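# Place three plates into matching tray pockets with suction

## Task

Set each of the three plates into the gray tray, inside the pocket whose size fits it and fully seated at the bottom; the plates must stay there on their own without the robot holding them, and at the end both cups must have released and pulled away.

## Robot and tools

Robot: two arms, left_arm and right_arm, each ending in a vacuum suction cup rather than fingers. The controlled point of each arm is the cup point, the middle of the cup's rim when nothing touches it; the cup opens along that point's own +z axis. About 7 cm behind the rim the tool body and wrist camera widen to roughly 8 cm sideways, so keep that clear of tray walls and other plates.

Frame: results report positions in metres in a single world frame with its origin on the tabletop midway between the arms, +z up, +x outward over the table, and left_arm on the +y side. Arm names do not indicate which side of an image they appear on. Orientation is given as a wxyz quaternion; velocities in m/s and rad/s. Reported positions may be slightly off, more so at long reach.

The 14-number row (shared by execute_actions and move): one flat list covering both arms. Numbers 1-7 are left_arm dx, dy, dz, rx, ry, rz, suction; numbers 8-14 are the same for right_arm. Every value lies in [-1, 1]. The first six per arm are an offset, not a pose, expressed in that cup point's own axes, from its pose in the most recent result showing it (or from its current place if no result yet, or for a second call in the same reply). Scale: 1.0 equals 0.6 m of translation or 180 degrees of rotation; rx, ry, rz form a single rotation vector. Each row inside one action is measured from that same base pose, not chained. So all zeros means go back to the base pose; it is not a hold. An arm meant to stay put should get the offset back to where you want it. The suction value is absolute: 1 = full vacuum (about 55 kPa under ambient), fractions request partial vacuum, 0.05 or less switches it off. It persists, and a 0 you send is obeyed, so repeat the current value for a cup you do not mean to change.

execute_actions: argument actions holds at most one item. An empty list just returns the state. {"rows": [...], "steps": n} plays up to 15 rows, one per 1/30 s step (default 15 steps), repeating the final row if short. {"steps": n} without rows waits up to 300 steps counted from the previous result, including your thinking time. Optional pictures true/false. Per step the command is clipped to within 100 mm and 16 degrees of the measured pose; motion trails commands by about 0.17 s, so large moves may need several calls.

move: target is one 14-number row as above (offsets per arm, suction last). Each cup point travels a straight line toward its target; both paths finish together in 0.5 to 10 s. speed is in m/s, 0.002 to 0.5 (default 0.25), turning capped at twice that in rad/s. Paths ignore obstacles and the other arm. stop_force, 13 to 80 N for both arms, halts an arm's path when its wrist sensor feels that much extra resistance along the direction of travel; the arm backs off two steps and holds. Use it only with slow, non-rotating approaches; omit it when lifting away from something the cup is pressing, or the move may end at once. The result adds a move: line: done, off_target, moving, held, fault, or contact per arm, plus limits such as paced (pose clipped) or held (steps blocked), and each cup point's distance from its target.

wait: seconds 0 to 10; nothing new is commanded. zoom_image: camera (cam_head_left, cam_head_right, cam_left_wrist, cam_right_wrist) and region [x0, y0, x1, y1] in pixels, up to 504x504, origin top-left. Images are 672x504; calibration (K, distortion, world-to-camera transform) is given per camera and may be slightly off. finished_scene: pass the scene number to end and grade it; irreversible.

Result lines: per-arm pose and velocities; Wrist force and Wrist torque in the tool's own axes (offset up to about 5.5 N, noise up to about 3.4 N, saturates near 100 N, pointing from a pressed surface back into the arm); suction_measured (0 if not sealed, settles up to 0.15 below the command on a tight seal); part_present flips to 1 at 0.50 and back to 0 below 0.45; Hand target gives the pose now being driven to; pose unreachable and HELD flag clearance-check interference; MOTOR HOT warns from 70 °C.

Picking: with suction on, press the 29 mm rim flat onto a smooth part of a plate, fully inside its edges, away from holes or seams. Under vacuum the cup shortens, so a held plate sits up to about 10 mm nearer the tool. Vacuum can lift a plate even without moving. To release, lower the plate until it rests in its pocket, set suction off, then retreat at least 15 mm. A cup sealed to the table pins the tool until suction is turned off.

Avoid: anything leaving the table; arms colliding; fast or deep pushes against firm surfaces (the stiff arms fault easily). A joint torque at its load limit (shoulder 297, elbow 135, wrists 48.6 N m) or 150 N external force stops that arm for 10 s. Holding loads for long heats motors; at 85 °C the arm is braked until cool. Drops, slips and slams are penalized; loose objects may occasionally be nudged by outside pushes. Thinking time passes in the simulation, so keep replies efficient and motion smooth.

Each tool is called after "Request:" as name([rows], argument=value, ...), one row to a line, values as JSON.

## Session

Request:
execute_actions(actions=[])

Scene clock: 0.00 s of 7200.00 s.
left_arm: end_effector_position=(+0.6022, +0.6431, +0.2275) suction_measured=0.00 part_present=0 end_effector_quat_wxyz=(-0.001, -0.254, +0.967, -0.000) end_effector_velocity=(+0.000, +0.000, -0.000) end_effector_angular_velocity=(-0.000, -0.001, +0.000) | right_arm: end_effector_position=(+0.5596, -0.6427, +0.2288) suction_measured=0.00 part_present=0 end_effector_quat_wxyz=(+0.002, +0.239, +0.971, +0.001) end_effector_velocity=(-0.001, -0.000, -0.001) end_effector_angular_velocity=(-0.001, +0.002, +0.000)
Joint positions: left_arm=[-0.281 -1.555  2.143 -2.158 -1.572  2.337] | right_arm=[-0.282 -1.557  2.143 -2.16  -1.569 -2.9  ]
Joint velocities: left_arm=[ 0.     0.    -0.    -0.001 -0.     0.   ] | right_arm=[ 0.     0.     0.001  0.    -0.001 -0.   ]
Motor temperatures (°C, as the motors report them): left_arm=[22 26 24 29 29 29] | right_arm=[25 23 24 29 30 30]
Wrist force (N, on the end effector, along its own x y z axes, offset not removed): no reading
Wrist torque (N m, same axes, about the end effector's origin, offset not removed): no reading
Hand target (left_arm): +0.602, +0.643, +0.227; -0.001, -0.254, +0.967, -0.000
Hand target (right_arm): +0.560, -0.643, +0.229; +0.002, +0.239, +0.971, +0.001

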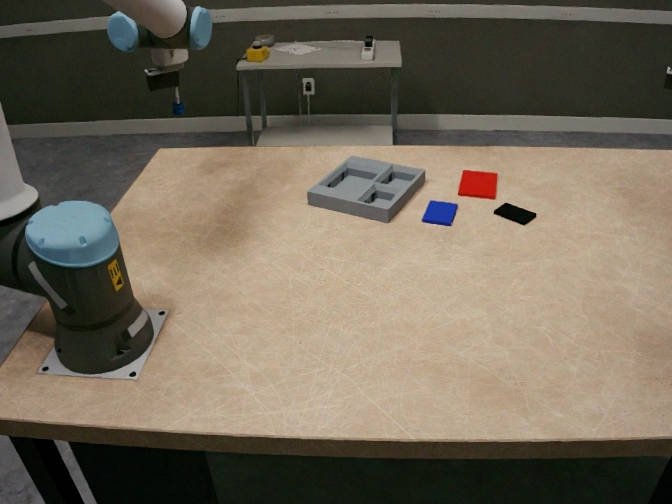

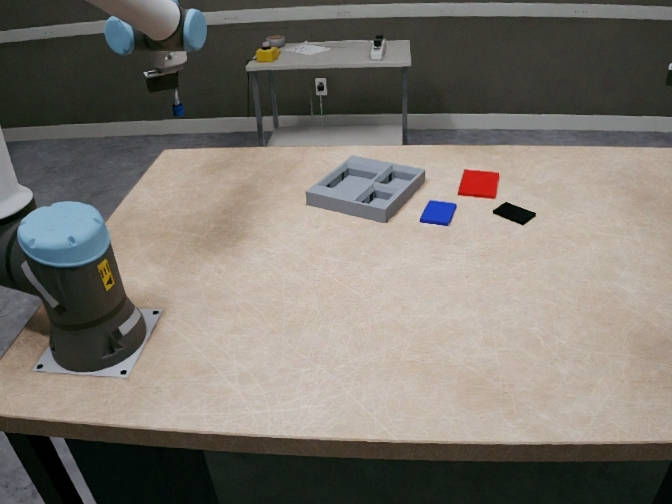

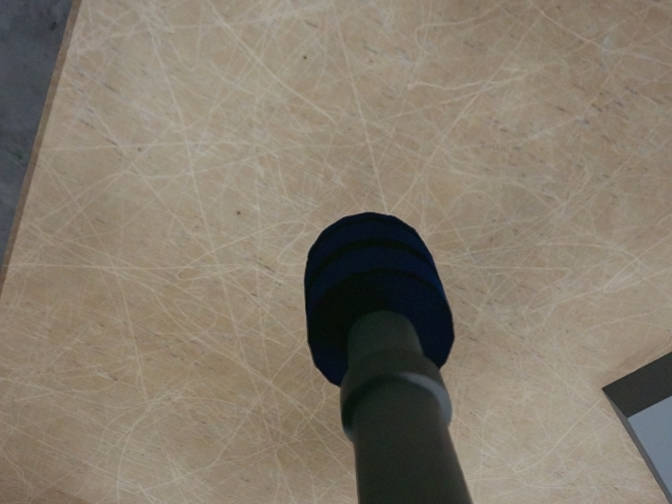

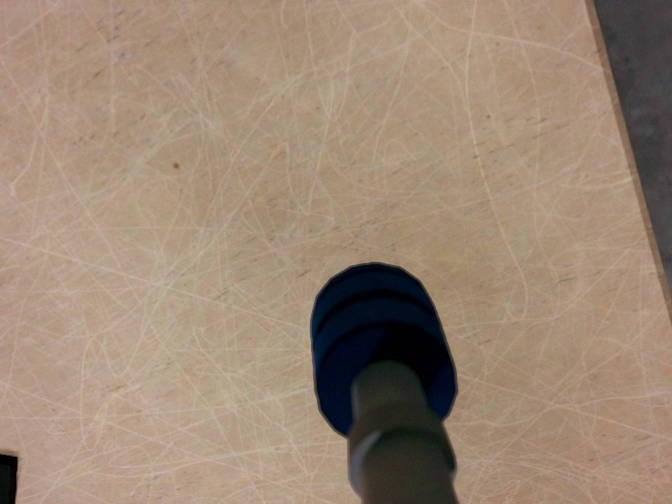

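Request:
zoom_image(camera="cam_head_left", region=[290, 140, 550, 240])

Region (290, 140, 550, 240) of cam_head_left's 672x504 image, scaled by 1.938, with more detail than that image has; it fills the top 194 rows of this view, and the rest is white.

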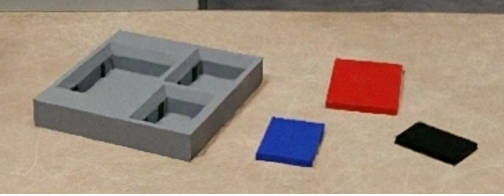

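Request:
move(target=[0.537,-0.688,-0.167,0,0,0.163,0,0,0,0,0,0,0,0], speed=0.35)

Scene clock: 16.33 s of 7200.00 s.
left_arm: end_effector_position=(+0.5241, +0.1254, +0.3276) suction_measured=0.00 part_present=0 end_effector_quat_wxyz=(-0.001, -0.001, +1.000, -0.000) end_effector_velocity=(-0.000, -0.002, -0.001) end_effector_angular_velocity=(+0.004, +0.003, -0.002) | right_arm: end_effector_position=(+0.5596, -0.6427, +0.2288) suction_measured=0.00 part_present=0 end_effector_quat_wxyz=(+0.002, +0.239, +0.971, +0.001) end_effector_velocity=(-0.001, -0.000, -0.001) end_effector_angular_velocity=(-0.001, +0.002, +0.000)
Joint positions: left_arm=[-0.982 -1.424  1.801 -1.947 -1.572  2.148] | right_arm=[-0.282 -1.557  2.143 -2.16  -1.569 -2.9  ]
Joint velocities: left_arm=[-0.002  0.004 -0.004  0.005 -0.001  0.001] | right_arm=[ 0.     0.     0.001  0.    -0.001 -0.   ]
Motor temperatures (°C, as the motors report them): left_arm=[22 26 24 29 29 29] | right_arm=[25 23 24 29 30 30]
Wrist force (N, on the end effector, along its own x y z axes, offset not removed): left_arm=[-4.9 0.4 0.0] | right_arm=[-3.2 -0.1 -1.5]
Wrist torque (N m, same axes, about the end effector's origin, offset not removed): left_arm=[0.16 0.54 -0.06] | right_arm=[0.02 0.61 -0.15]
Hand target (left_arm): +0.524, +0.125, +0.328; -0.001, -0.001, +1.000, -0.000
Hand target (right_arm): +0.560, -0.643, +0.229; +0.002, +0.239, +0.971, +0.001
Off the commanded pose (left_arm): 0.001 m, 0 deg.
Off the commanded pose (right_arm): 0.000 m, 0 deg.
After step 90, 11.13 s passed at rest.
move: done
camera_calibration (this result's frames):
cam_left_wrist: T_world_to_cam=[[-0.00605107, -0.999903, 0.0125605, 0.135313], [-0.924972, 0.0103698, 0.379894, 0.364676], [-0.379987, -0.00931938, -0.924945, 0.602175], [0, 0, 0, 1]] pos_world=[0.566953, 0.13713, 0.41674]
cam_right_wrist: T_world_to_cam=[[-0.432469, -0.901648, -0.00163014, -0.32616], [-0.861787, 0.412817, 0.294796, 0.696588], [-0.265129, 0.128895, -0.955559, 0.548843], [0, 0, 0, 1]] pos_world=[0.604771, -0.652387, 0.318569]

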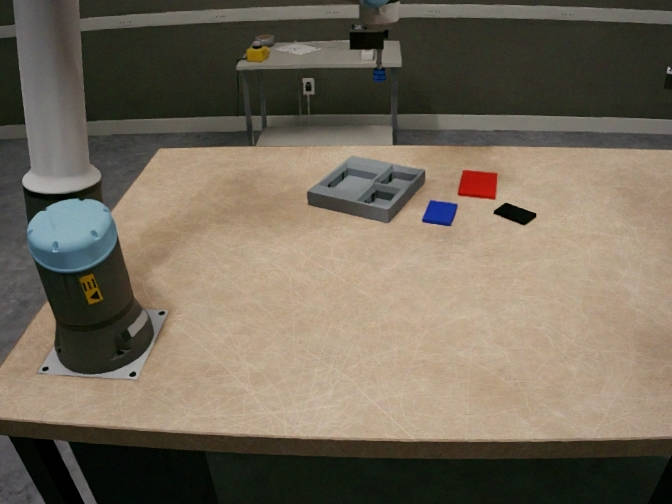

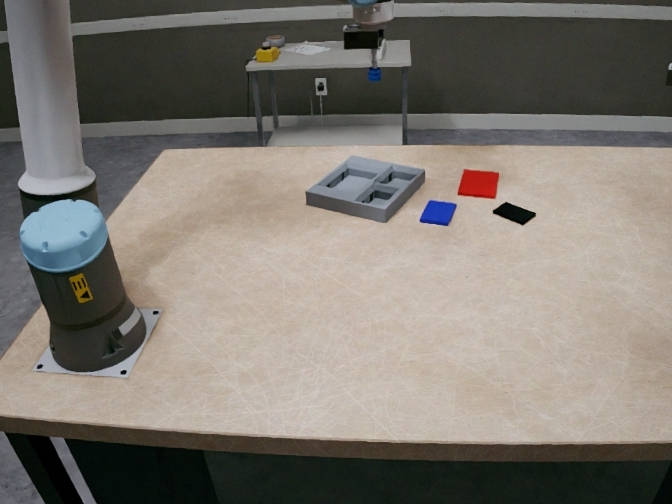

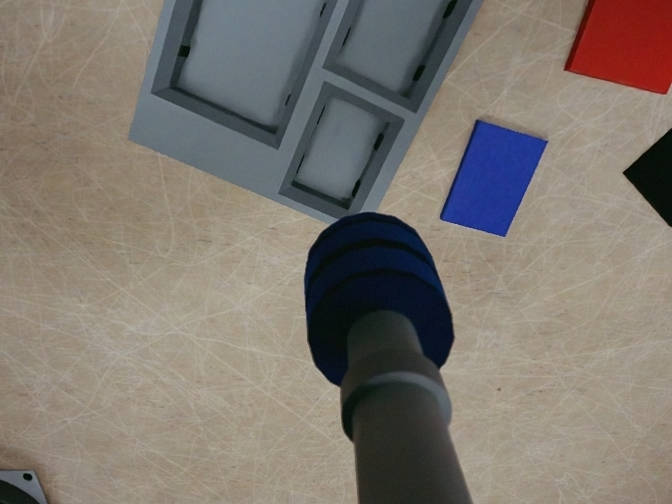

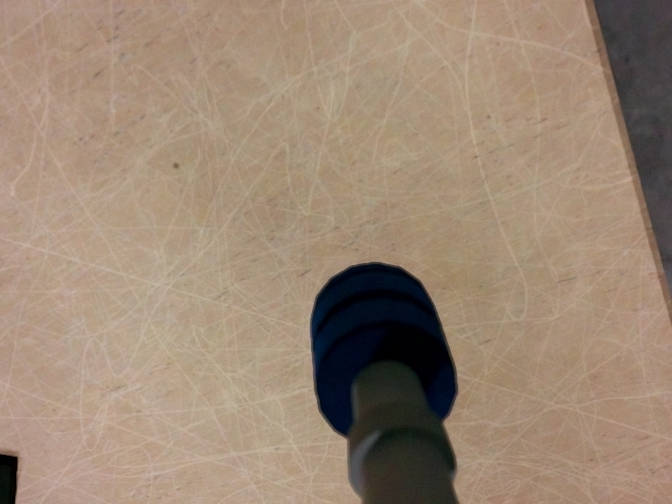

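Request:
move(target=[-0.14,-0.12,0,0,0,0,0,0,0,0,0,0,0,0])

Request:
zoom_image(camera="cam_left_wrist", region=[40, 0, 440, 320])

Request:
zoom_image(camera="cam_left_wrist", region=[340, 40, 672, 372])

Scene clock: 20.40 s of 7200.00 s.
left_arm: end_effector_position=(+0.6080, +0.0538, +0.3275) suction_measured=0.00 part_present=0 end_effector_quat_wxyz=(-0.001, -0.001, +1.000, -0.000) end_effector_velocity=(+0.001, -0.002, -0.000) end_effector_angular_velocity=(-0.001, -0.000, -0.001) | right_arm: end_effector_position=(+0.5596, -0.6427, +0.2288) suction_measured=0.00 part_present=0 end_effector_quat_wxyz=(+0.002, +0.239, +0.971, +0.001) end_effector_velocity=(+0.000, -0.001, +0.000) end_effector_angular_velocity=(-0.002, -0.000, +0.001)
Joint positions: left_arm=[-0.945 -1.25   1.581 -1.901 -1.572  2.184] | right_arm=[-0.282 -1.557  2.143 -2.16  -1.569 -2.9  ]
Joint velocities: left_arm=[ 0.     0.004 -0.005  0.001 -0.     0.001] | right_arm=[ 0.     0.    -0.    -0.001 -0.002 -0.001]
Motor temperatures (°C, as the motors report them): left_arm=[22 26 24 29 29 29] | right_arm=[25 23 24 29 30 30]
Wrist force (N, on the end effector, along its own x y z axes, offset not removed): left_arm=[-4.2 -0.7 -4.3] | right_arm=[-1.7 2.5 0.7]
Wrist torque (N m, same axes, about the end effector's origin, offset not removed): left_arm=[-0.12 0.40 -0.05] | right_arm=[0.35 0.38 -0.14]
Hand target (left_arm): +0.608, +0.054, +0.327; -0.001, -0.001, +1.000, -0.000
Hand target (right_arm): +0.560, -0.643, +0.229; +0.002, +0.239, +0.971, +0.001
Off the commanded pose (left_arm): 0.000 m, 0 deg.
Off the commanded pose (right_arm): 0.000 m, 0 deg.
move: done
camera_calibration (this result's frames):
cam_left_wrist: T_world_to_cam=[[-0.00604634, -0.999902, 0.012642, 0.0641327], [-0.924989, 0.0103959, 0.379851, 0.443146], [-0.379945, -0.00939702, -0.924961, 0.633311], [0, 0, 0, 1]] pos_world=[0.650917, 0.0654707, 0.416648]
cam_right_wrist: T_world_to_cam=[[-0.432468, -0.901648, -0.0016303, -0.32616], [-0.861787, 0.412817, 0.294796, 0.696587], [-0.265129, 0.128895, -0.955559, 0.548843], [0, 0, 0, 1]] pos_world=[0.604771, -0.652387, 0.318569]

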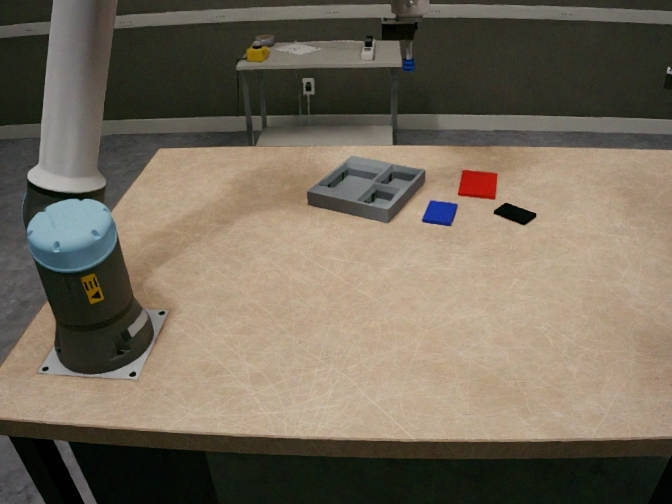

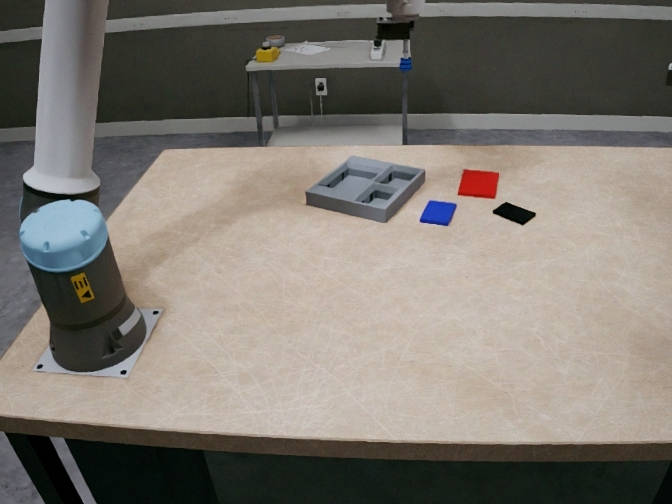

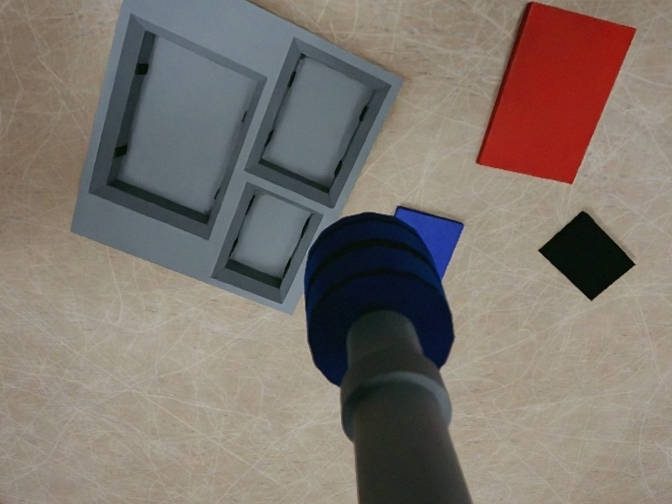

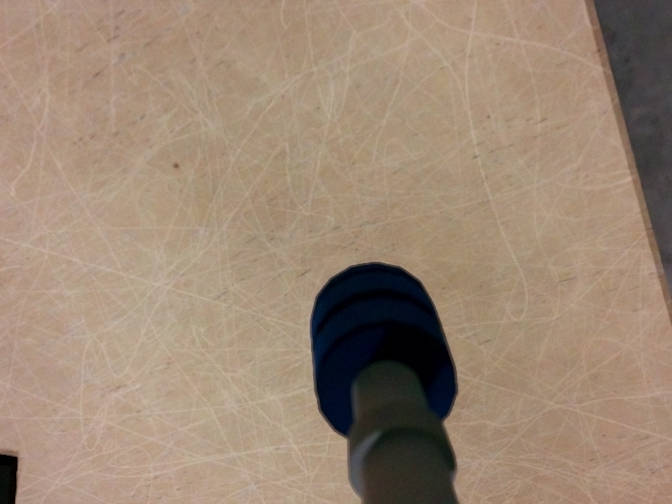

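Region (40, 0, 440, 320) of cam_left_wrist's 672x504 image, scaled by 1.260, with more detail than that image has; it fills the top 403 rows of this view, and the rest is white.

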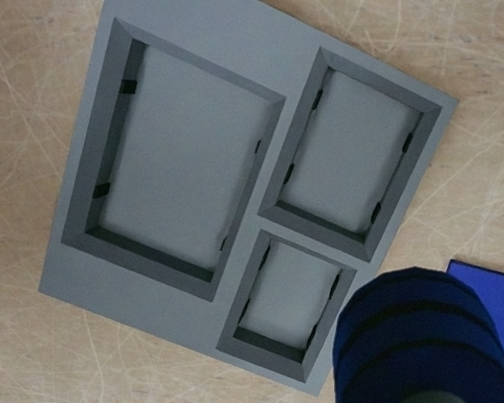

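Region (340, 40, 672, 372) of cam_left_wrist's 672x504 image, scaled by 1.518, with more detail than that image has.

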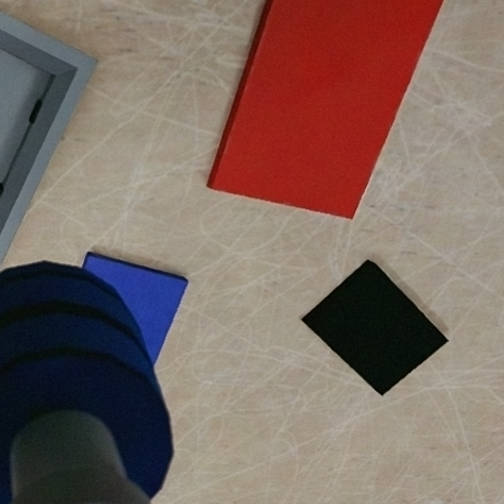

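Request:
move(target=[-0.0382,-0.3237,0.46,0,0,0,0,0,0,0,0,0,0,0])

Scene clock: 50.60 s of 7200.00 s.
left_arm: end_effector_position=(+0.6312, -0.1402, +0.0515) suction_measured=0.00 part_present=0 end_effector_quat_wxyz=(-0.001, -0.001, +1.000, -0.000) end_effector_velocity=(+0.000, -0.001, -0.002) end_effector_angular_velocity=(+0.001, -0.000, -0.000) | right_arm: end_effector_position=(+0.5596, -0.6427, +0.2288) suction_measured=0.00 part_present=0 end_effector_quat_wxyz=(+0.002, +0.239, +0.971, +0.001) end_effector_velocity=(+0.000, -0.000, +0.000) end_effector_angular_velocity=(-0.001, -0.001, +0.000)
Joint positions: left_arm=[-1.037 -0.809  1.411 -2.172 -1.572  2.093] | right_arm=[-0.282 -1.557  2.143 -2.16  -1.569 -2.9  ]
Joint velocities: left_arm=[-0.     0.003 -0.003  0.     0.    -0.   ] | right_arm=[ 0.    -0.    -0.001 -0.    -0.    -0.   ]
Motor temperatures (°C, as the motors report them): left_arm=[22 26 24 29 29 29] | right_arm=[25 23 24 29 30 30]
Wrist force (N, on the end effector, along its own x y z axes, offset not removed): left_arm=[-1.6 -1.8 -2.5] | right_arm=[0.1 0.4 1.3]
Wrist torque (N m, same axes, about the end effector's origin, offset not removed): left_arm=[-0.19 0.16 -0.03] | right_arm=[0.12 0.16 -0.15]
Hand target (left_arm): +0.631, -0.140, +0.051; -0.001, -0.001, +1.000, -0.000
Hand target (right_arm): +0.560, -0.643, +0.229; +0.002, +0.239, +0.971, +0.001
Off the commanded pose (left_arm): 0.000 m, 0 deg.
Off the commanded pose (right_arm): 0.000 m, 0 deg.
After step 90, 25.20 s passed at rest.
move: done
camera_calibration (this result's frames):
cam_left_wrist: T_world_to_cam=[[-0.00604242, -0.999903, 0.0125427, -0.126157], [-0.924994, 0.0103544, 0.379841, 0.571439], [-0.379934, -0.00930679, -0.924967, 0.384986], [0, 0, 0, 1]] pos_world=[0.674084, -0.128479, 0.140626]
cam_right_wrist: T_world_to_cam=[[-0.432468, -0.901648, -0.00163001, -0.32616], [-0.861787, 0.412817, 0.294796, 0.696588], [-0.265129, 0.128895, -0.955559, 0.548843], [0, 0, 0, 1]] pos_world=[0.604771, -0.652387, 0.318569]

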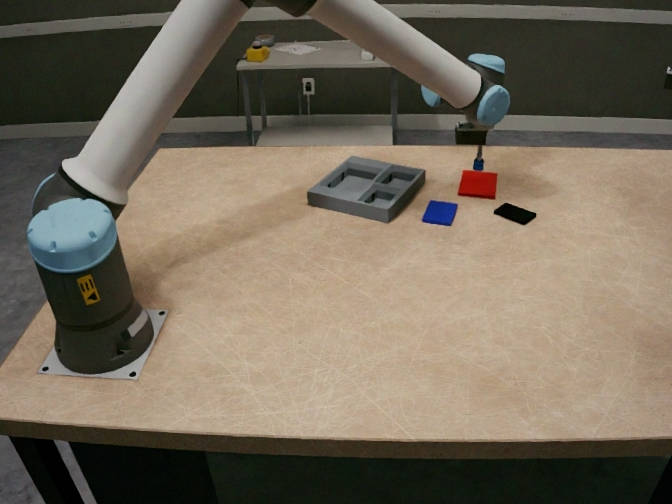

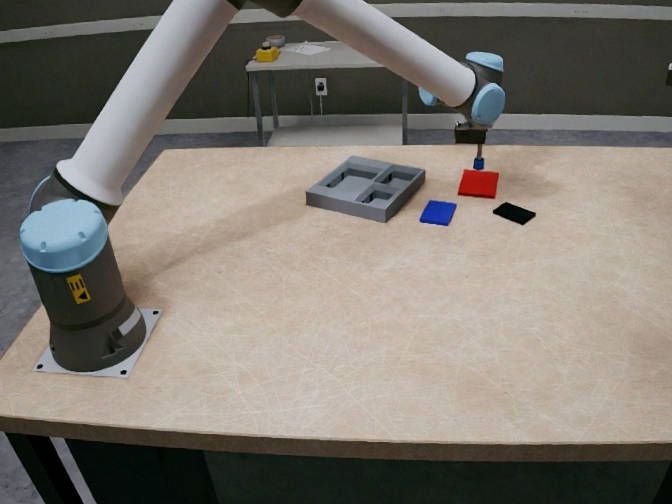

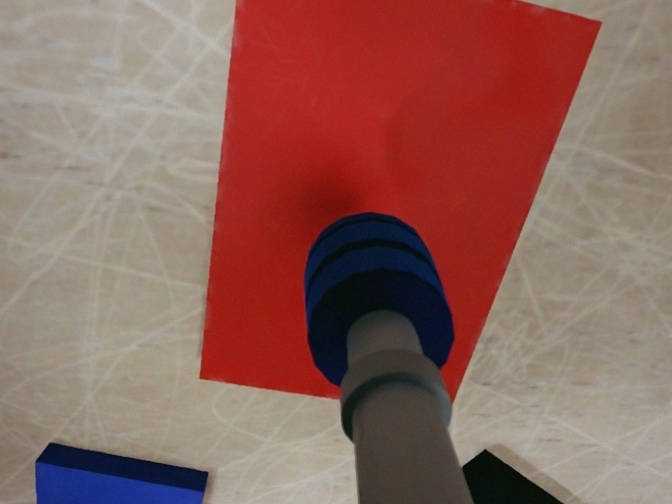

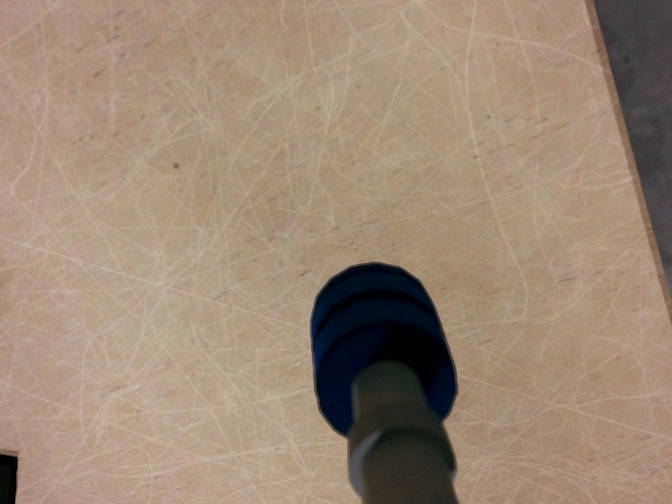

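Request:
move(target=[0.0035,0,0.05,0,0,0,1,0,0,0,0,0,0,0], speed=0.08)

Request:
move(target=[0,0,0.022,0,0,0,1,0,0,0,0,0,0,0], speed=0.01, stop_force=15)

Scene clock: 58.23 s of 7200.00 s.
left_arm: end_effector_position=(+0.6291, -0.1402, +0.0217) suction_measured=0.00 part_present=0 end_effector_quat_wxyz=(-0.001, -0.001, +1.000, -0.000) end_effector_velocity=(+0.000, -0.000, -0.002) end_effector_angular_velocity=(-0.001, +0.000, +0.000) | right_arm: end_effector_position=(+0.5596, -0.6427, +0.2288) suction_measured=0.00 part_present=0 end_effector_quat_wxyz=(+0.002, +0.239, +0.971, +0.001) end_effector_velocity=(+0.000, -0.000, +0.000) end_effector_angular_velocity=(+0.000, +0.000, -0.000)
Joint positions: left_arm=[-1.038 -0.783  1.424 -2.212 -1.572  2.091] | right_arm=[-0.282 -1.557  2.143 -2.16  -1.569 -2.9  ]
Joint velocities: left_arm=[ 0.     0.002  0.    -0.003 -0.001 -0.   ] | right_arm=[ 0.     0.    -0.001  0.001 -0.     0.   ]
Motor temperatures (°C, as the motors report them): left_arm=[22 26 24 29 29 29] | right_arm=[25 23 24 29 30 30]
Wrist force (N, on the end effector, along its own x y z axes, offset not removed): left_arm=[-3.1 -1.7 -2.3] | right_arm=[-3.8 -0.2 0.7]
Wrist torque (N m, same axes, about the end effector's origin, offset not removed): left_arm=[-0.03 0.36 0.08] | right_arm=[0.09 0.60 -0.17]
Hand target (left_arm): +0.629, -0.140, +0.021; -0.001, -0.001, +1.000, -0.000
Hand target (right_arm): +0.560, -0.643, +0.229; +0.002, +0.239, +0.971, +0.001
Off the commanded pose (left_arm): 0.000 m, 0 deg.
Off the commanded pose (right_arm): 0.000 m, 0 deg.
After step 90, 3.73 s passed at rest.
move: done
camera_calibration (this result's frames):
cam_left_wrist: T_world_to_cam=[[-0.00604229, -0.999903, 0.0125543, -0.125797], [-0.92499, 0.0103588, 0.37985, 0.580822], [-0.379943, -0.00931748, -0.924963, 0.356636], [0, 0, 0, 1]] pos_world=[0.671996, -0.128478, 0.110829]
cam_right_wrist: T_world_to_cam=[[-0.432468, -0.901648, -0.00163006, -0.32616], [-0.861787, 0.412817, 0.294796, 0.696587], [-0.265129, 0.128895, -0.955559, 0.548843], [0, 0, 0, 1]] pos_world=[0.604771, -0.652387, 0.318569]

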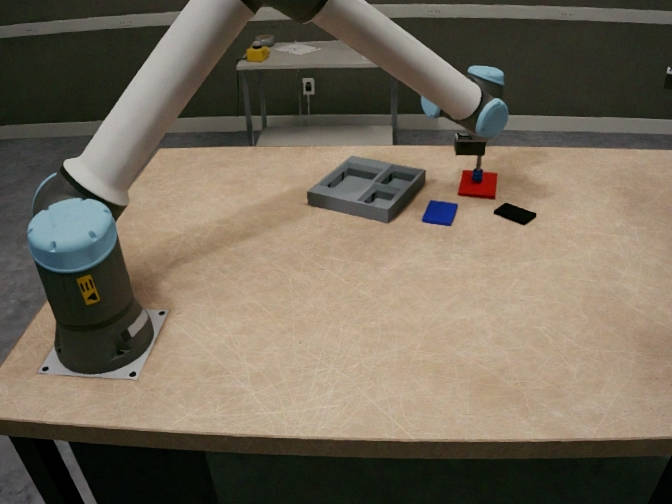

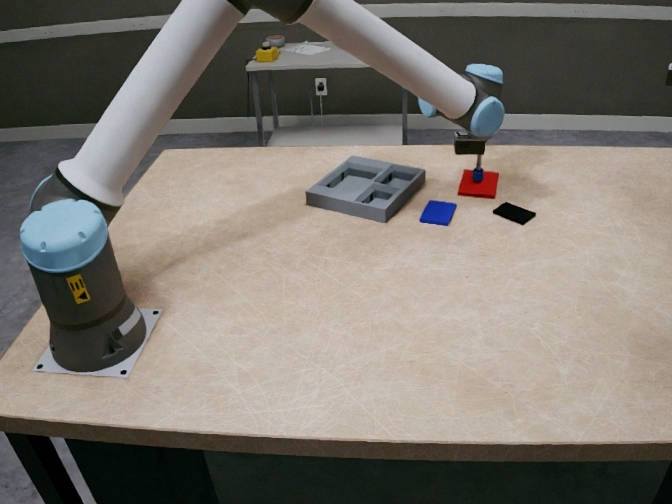

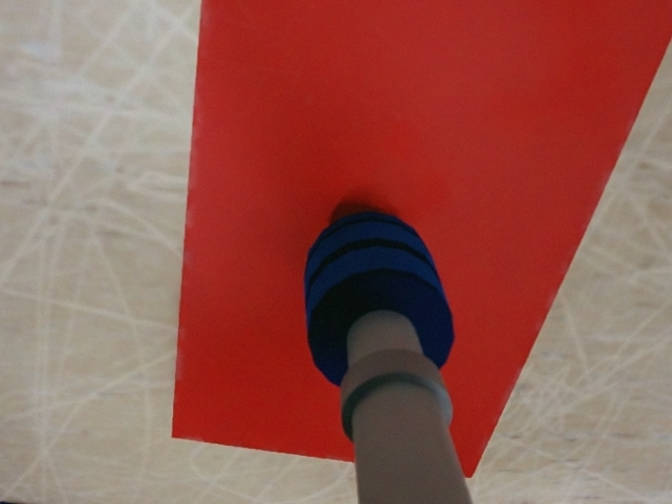

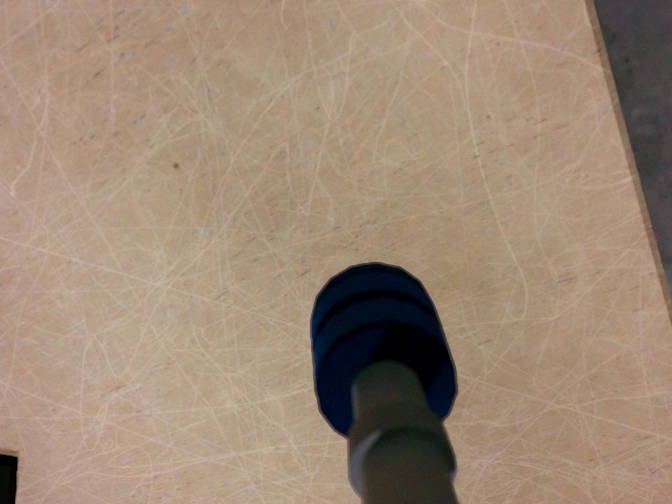

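Scene clock: 59.77 s of 7200.00 s.
left_arm: end_effector_position=(+0.6291, -0.1402, +0.0087) suction_measured=0.80 part_present=1 end_effector_quat_wxyz=(-0.001, -0.001, +1.000, -0.000) end_effector_velocity=(+0.000, +0.000, -0.003) end_effector_angular_velocity=(+0.002, -0.001, +0.000) | right_arm: end_effector_position=(+0.5596, -0.6427, +0.2288) suction_measured=0.00 part_present=0 end_effector_quat_wxyz=(+0.002, +0.239, +0.971, +0.001) end_effector_velocity=(+0.000, +0.000, +0.000) end_effector_angular_velocity=(+0.001, -0.001, -0.001)
Joint positions: left_arm=[-1.038 -0.77   1.427 -2.228 -1.572  2.091] | right_arm=[-0.282 -1.557  2.143 -2.16  -1.569 -2.9  ]
Joint velocities: left_arm=[ 0.     0.003  0.    -0.002  0.001 -0.   ] | right_arm=[-0.    -0.    -0.001 -0.     0.001  0.001]
Motor temperatures (°C, as the motors report them): left_arm=[22 26 24 29 29 29] | right_arm=[25 23 24 29 30 30]
Wrist force (N, on the end effector, along its own x y z axes, offset not removed): left_arm=[-2.9 -0.5 3.1] | right_arm=[0.6 1.1 -0.5]
Wrist torque (N m, same axes, about the end effector's origin, offset not removed): left_arm=[-0.04 0.31 -0.06] | right_arm=[0.27 0.05 -0.12]
Hand target (left_arm): +0.629, -0.140, +0.008; -0.001, -0.001, +1.000, -0.000
Hand target (right_arm): +0.560, -0.643, +0.229; +0.002, +0.239, +0.971, +0.001
Off the commanded pose (left_arm): 0.000 m, 0 deg.
Off the commanded pose (right_arm): 0.000 m, 0 deg.
move: done
camera_calibration (this result's frames):
cam_left_wrist: T_world_to_cam=[[-0.00604198, -0.999903, 0.0125455, -0.125632], [-0.924988, 0.0103552, 0.379855, 0.585742], [-0.379948, -0.00930934, -0.924961, 0.34464], [0, 0, 0, 1]] pos_world=[0.671991, -0.128477, 0.0978571]
cam_right_wrist: T_world_to_cam=[[-0.432468, -0.901648, -0.00162996, -0.32616], [-0.861787, 0.412817, 0.294796, 0.696588], [-0.265129, 0.128895, -0.955559, 0.548843], [0, 0, 0, 1]] pos_world=[0.604771, -0.652387, 0.318569]

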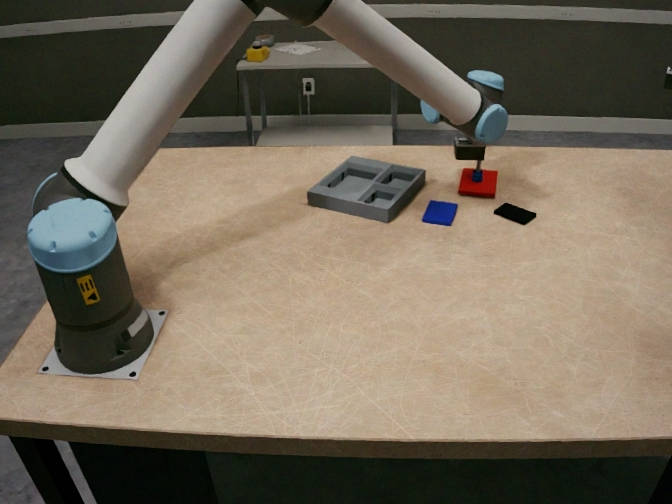

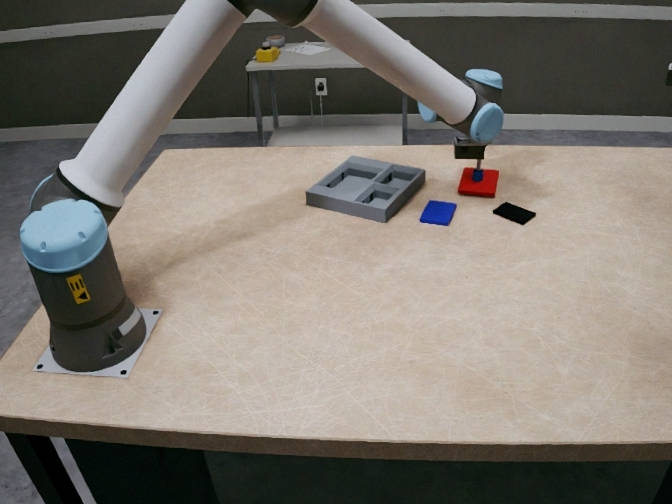

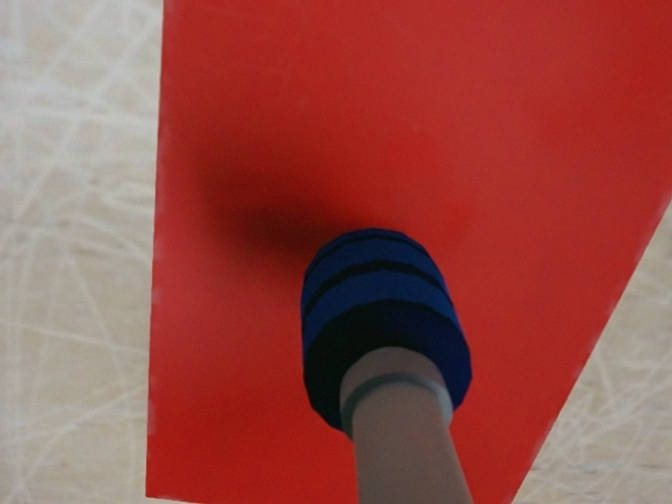

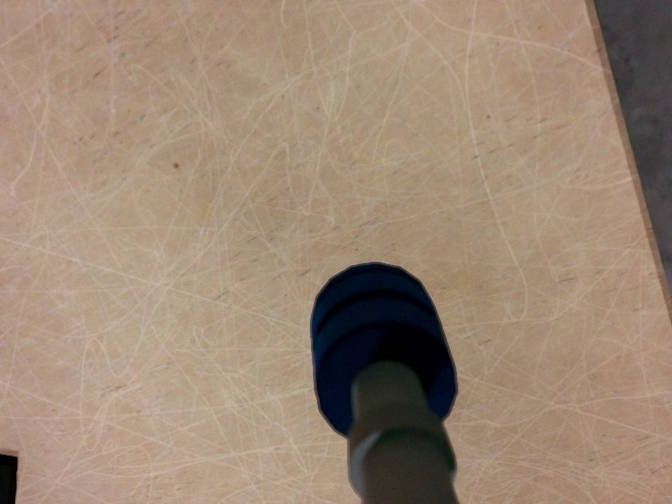

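Request:
move(target=[0,0,-0.11,0,0,0,1,0,0,0,0,0,0,0], speed=0.15)

Request:
move(target=[0.0465,0.573,0,0,0,0.069,1,0,0,0,0,0,0,0])

Scene clock: 65.03 s of 7200.00 s.
left_arm: end_effector_position=(+0.6291, -0.1402, +0.0745) suction_measured=0.98 part_present=1 end_effector_quat_wxyz=(-0.001, -0.001, +1.000, -0.000) end_effector_velocity=(+0.001, +0.000, +0.002) end_effector_angular_velocity=(-0.001, +0.001, +0.001) | right_arm: end_effector_position=(+0.5596, -0.6427, +0.2288) suction_measured=0.00 part_present=0 end_effector_quat_wxyz=(+0.002, +0.239, +0.971, +0.001) end_effector_velocity=(-0.000, +0.000, -0.000) end_effector_angular_velocity=(+0.001, +0.000, +0.000)
Joint positions: left_arm=[-1.038 -0.832  1.406 -2.144 -1.572  2.091] | right_arm=[-0.282 -1.557  2.143 -2.16  -1.569 -2.9  ]
Joint velocities: left_arm=[ 0.001 -0.001 -0.001  0.001 -0.001  0.   ] | right_arm=[-0.    -0.    -0.     0.     0.001 -0.   ]
Motor temperatures (°C, as the motors report them): left_arm=[22 26 24 29 29 29] | right_arm=[25 23 24 29 30 30]
Wrist force (N, on the end effector, along its own x y z axes, offset not removed): left_arm=[-3.5 -1.3 1.9] | right_arm=[-1.5 -1.0 0.7]
Wrist torque (N m, same axes, about the end effector's origin, offset not removed): left_arm=[-0.07 0.30 0.08] | right_arm=[-0.07 0.31 -0.17]
Hand target (left_arm): +0.629, -0.140, +0.075; -0.001, -0.001, +1.000, -0.000
Hand target (right_arm): +0.560, -0.643, +0.229; +0.002, +0.239, +0.971, +0.001
Off the commanded pose (left_arm): 0.000 m, 0 deg.
Off the commanded pose (right_arm): 0.000 m, 0 deg.
move: done
camera_calibration (this result's frames):
cam_left_wrist: T_world_to_cam=[[-0.00604182, -0.999903, 0.0125313, -0.126459], [-0.924985, 0.0103498, 0.379863, 0.560752], [-0.379956, -0.00929624, -0.924958, 0.405494], [0, 0, 0, 1]] pos_world=[0.671993, -0.128481, 0.163641]
cam_right_wrist: T_world_to_cam=[[-0.432468, -0.901648, -0.00163018, -0.32616], [-0.861787, 0.412817, 0.294796, 0.696587], [-0.265129, 0.128895, -0.955559, 0.548843], [0, 0, 0, 1]] pos_world=[0.604771, -0.652387, 0.318569]

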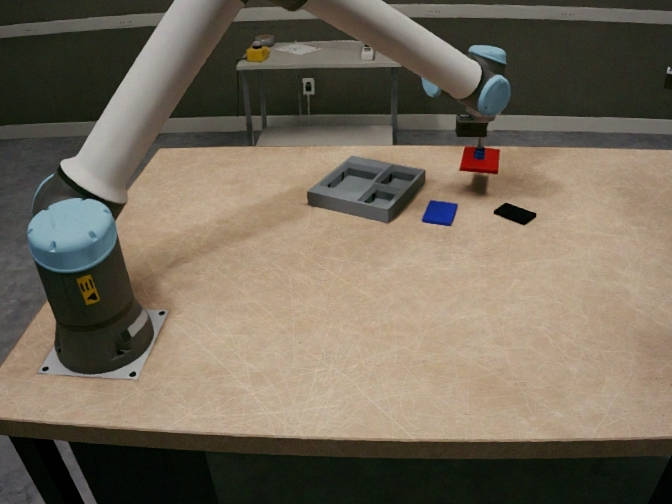

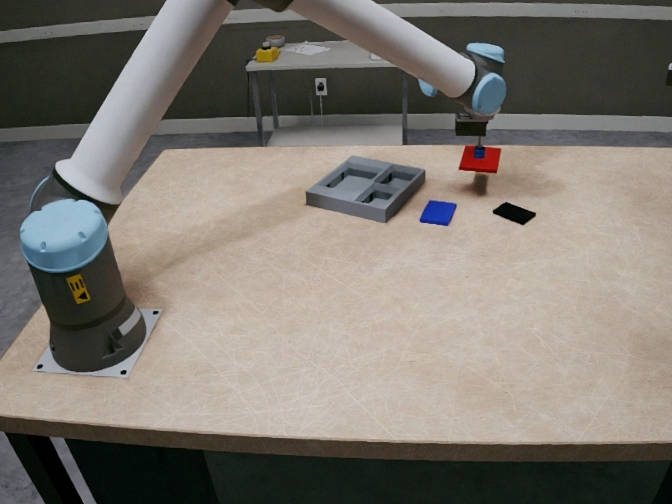

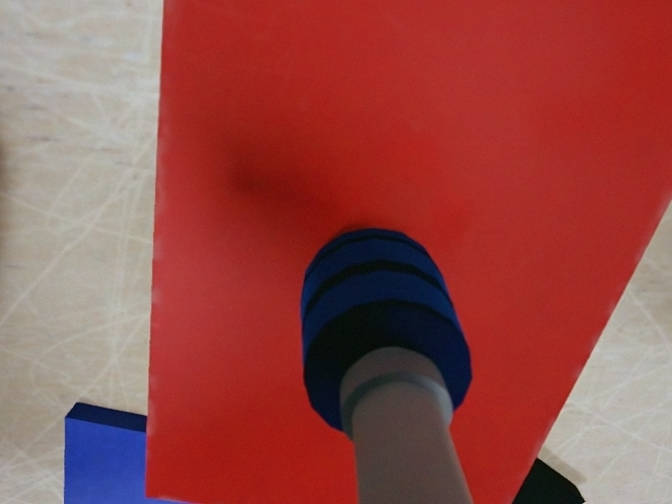

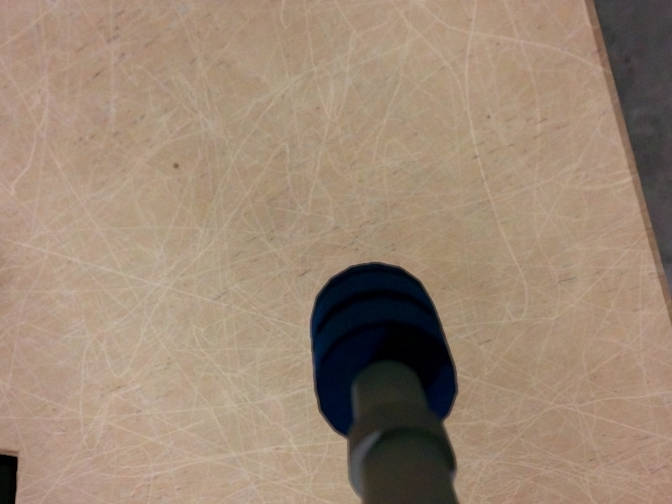

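Scene clock: 67.07 s of 7200.00 s.
left_arm: end_effector_position=(+0.6008, +0.2033, +0.0746) suction_measured=1.00 part_present=1 end_effector_quat_wxyz=(-0.001, +0.107, +0.994, -0.000) end_effector_velocity=(-0.000, +0.001, +0.000) end_effector_angular_velocity=(-0.002, -0.000, -0.002) | right_arm: end_effector_position=(+0.5596, -0.6427, +0.2288) suction_measured=0.00 part_present=0 end_effector_quat_wxyz=(+0.002, +0.239, +0.971, +0.001) end_effector_velocity=(-0.000, +0.000, -0.000) end_effector_angular_velocity=(+0.000, +0.000, -0.000)
Joint positions: left_arm=[-0.837 -1.163  1.988 -2.395 -1.572  2.51 ] | right_arm=[-0.282 -1.557  2.143 -2.16  -1.569 -2.9  ]
Joint velocities: left_arm=[ 0.001 -0.001  0.003 -0.002 -0.001  0.003] | right_arm=[-0.    -0.     0.001 -0.     0.     0.   ]
Motor temperatures (°C, as the motors report them): left_arm=[22 26 24 29 29 29] | right_arm=[25 23 24 29 30 30]
Wrist force (N, on the end effector, along its own x y z axes, offset not removed): left_arm=[-4.8 -2.2 0.9] | right_arm=[-1.8 -0.3 -3.2]
Wrist torque (N m, same axes, about the end effector's origin, offset not removed): left_arm=[-0.28 0.49 -0.07] | right_arm=[-0.04 0.32 -0.20]
Hand target (left_arm): +0.601, +0.203, +0.075; -0.001, +0.107, +0.994, -0.000
Hand target (right_arm): +0.560, -0.643, +0.229; +0.002, +0.239, +0.971, +0.001
Off the commanded pose (left_arm): 0.001 m, 0 deg.
Off the commanded pose (right_arm): 0.000 m, 0 deg.
move: done
camera_calibration (this result's frames):
cam_left_wrist: T_world_to_cam=[[-0.220826, -0.975226, 0.013023, 0.340746], [-0.901174, 0.209128, 0.379673, 0.476239], [-0.372991, 0.0721058, -0.925029, 0.377284], [0, 0, 0, 1]] pos_world=[0.645143, 0.205505, 0.163746]
cam_right_wrist: T_world_to_cam=[[-0.432468, -0.901648, -0.00163021, -0.32616], [-0.861787, 0.412817, 0.294796, 0.696588], [-0.265129, 0.128895, -0.955559, 0.548843], [0, 0, 0, 1]] pos_world=[0.604771, -0.652387, 0.318569]

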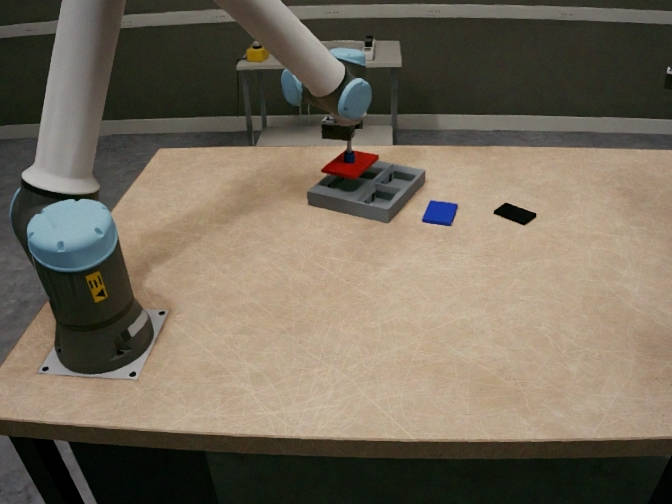

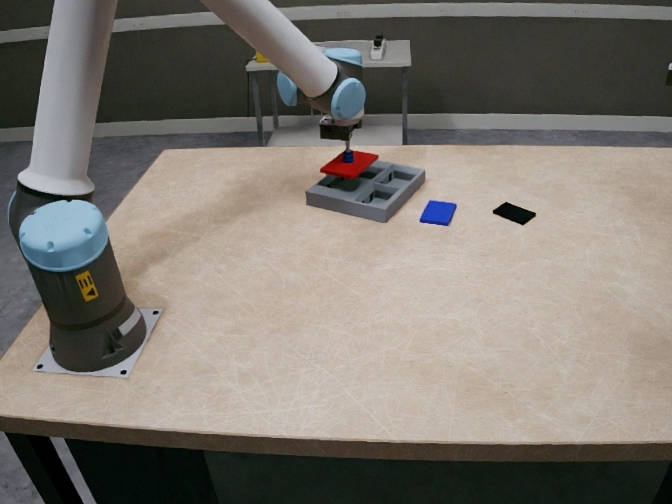

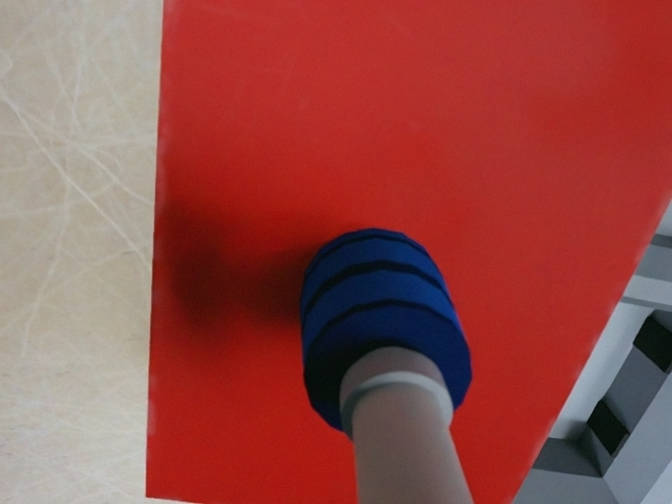

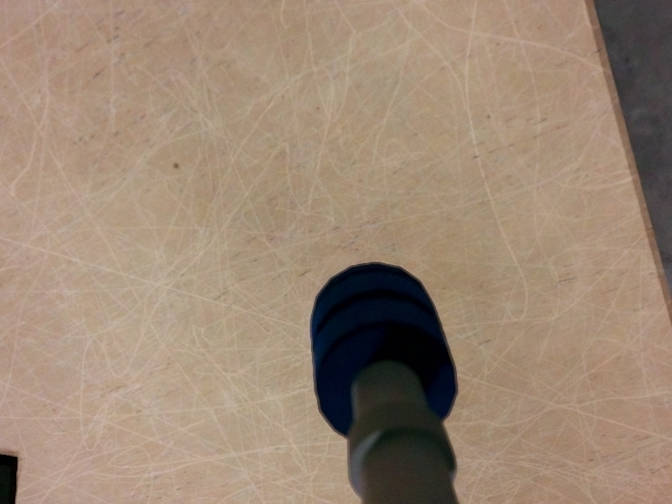

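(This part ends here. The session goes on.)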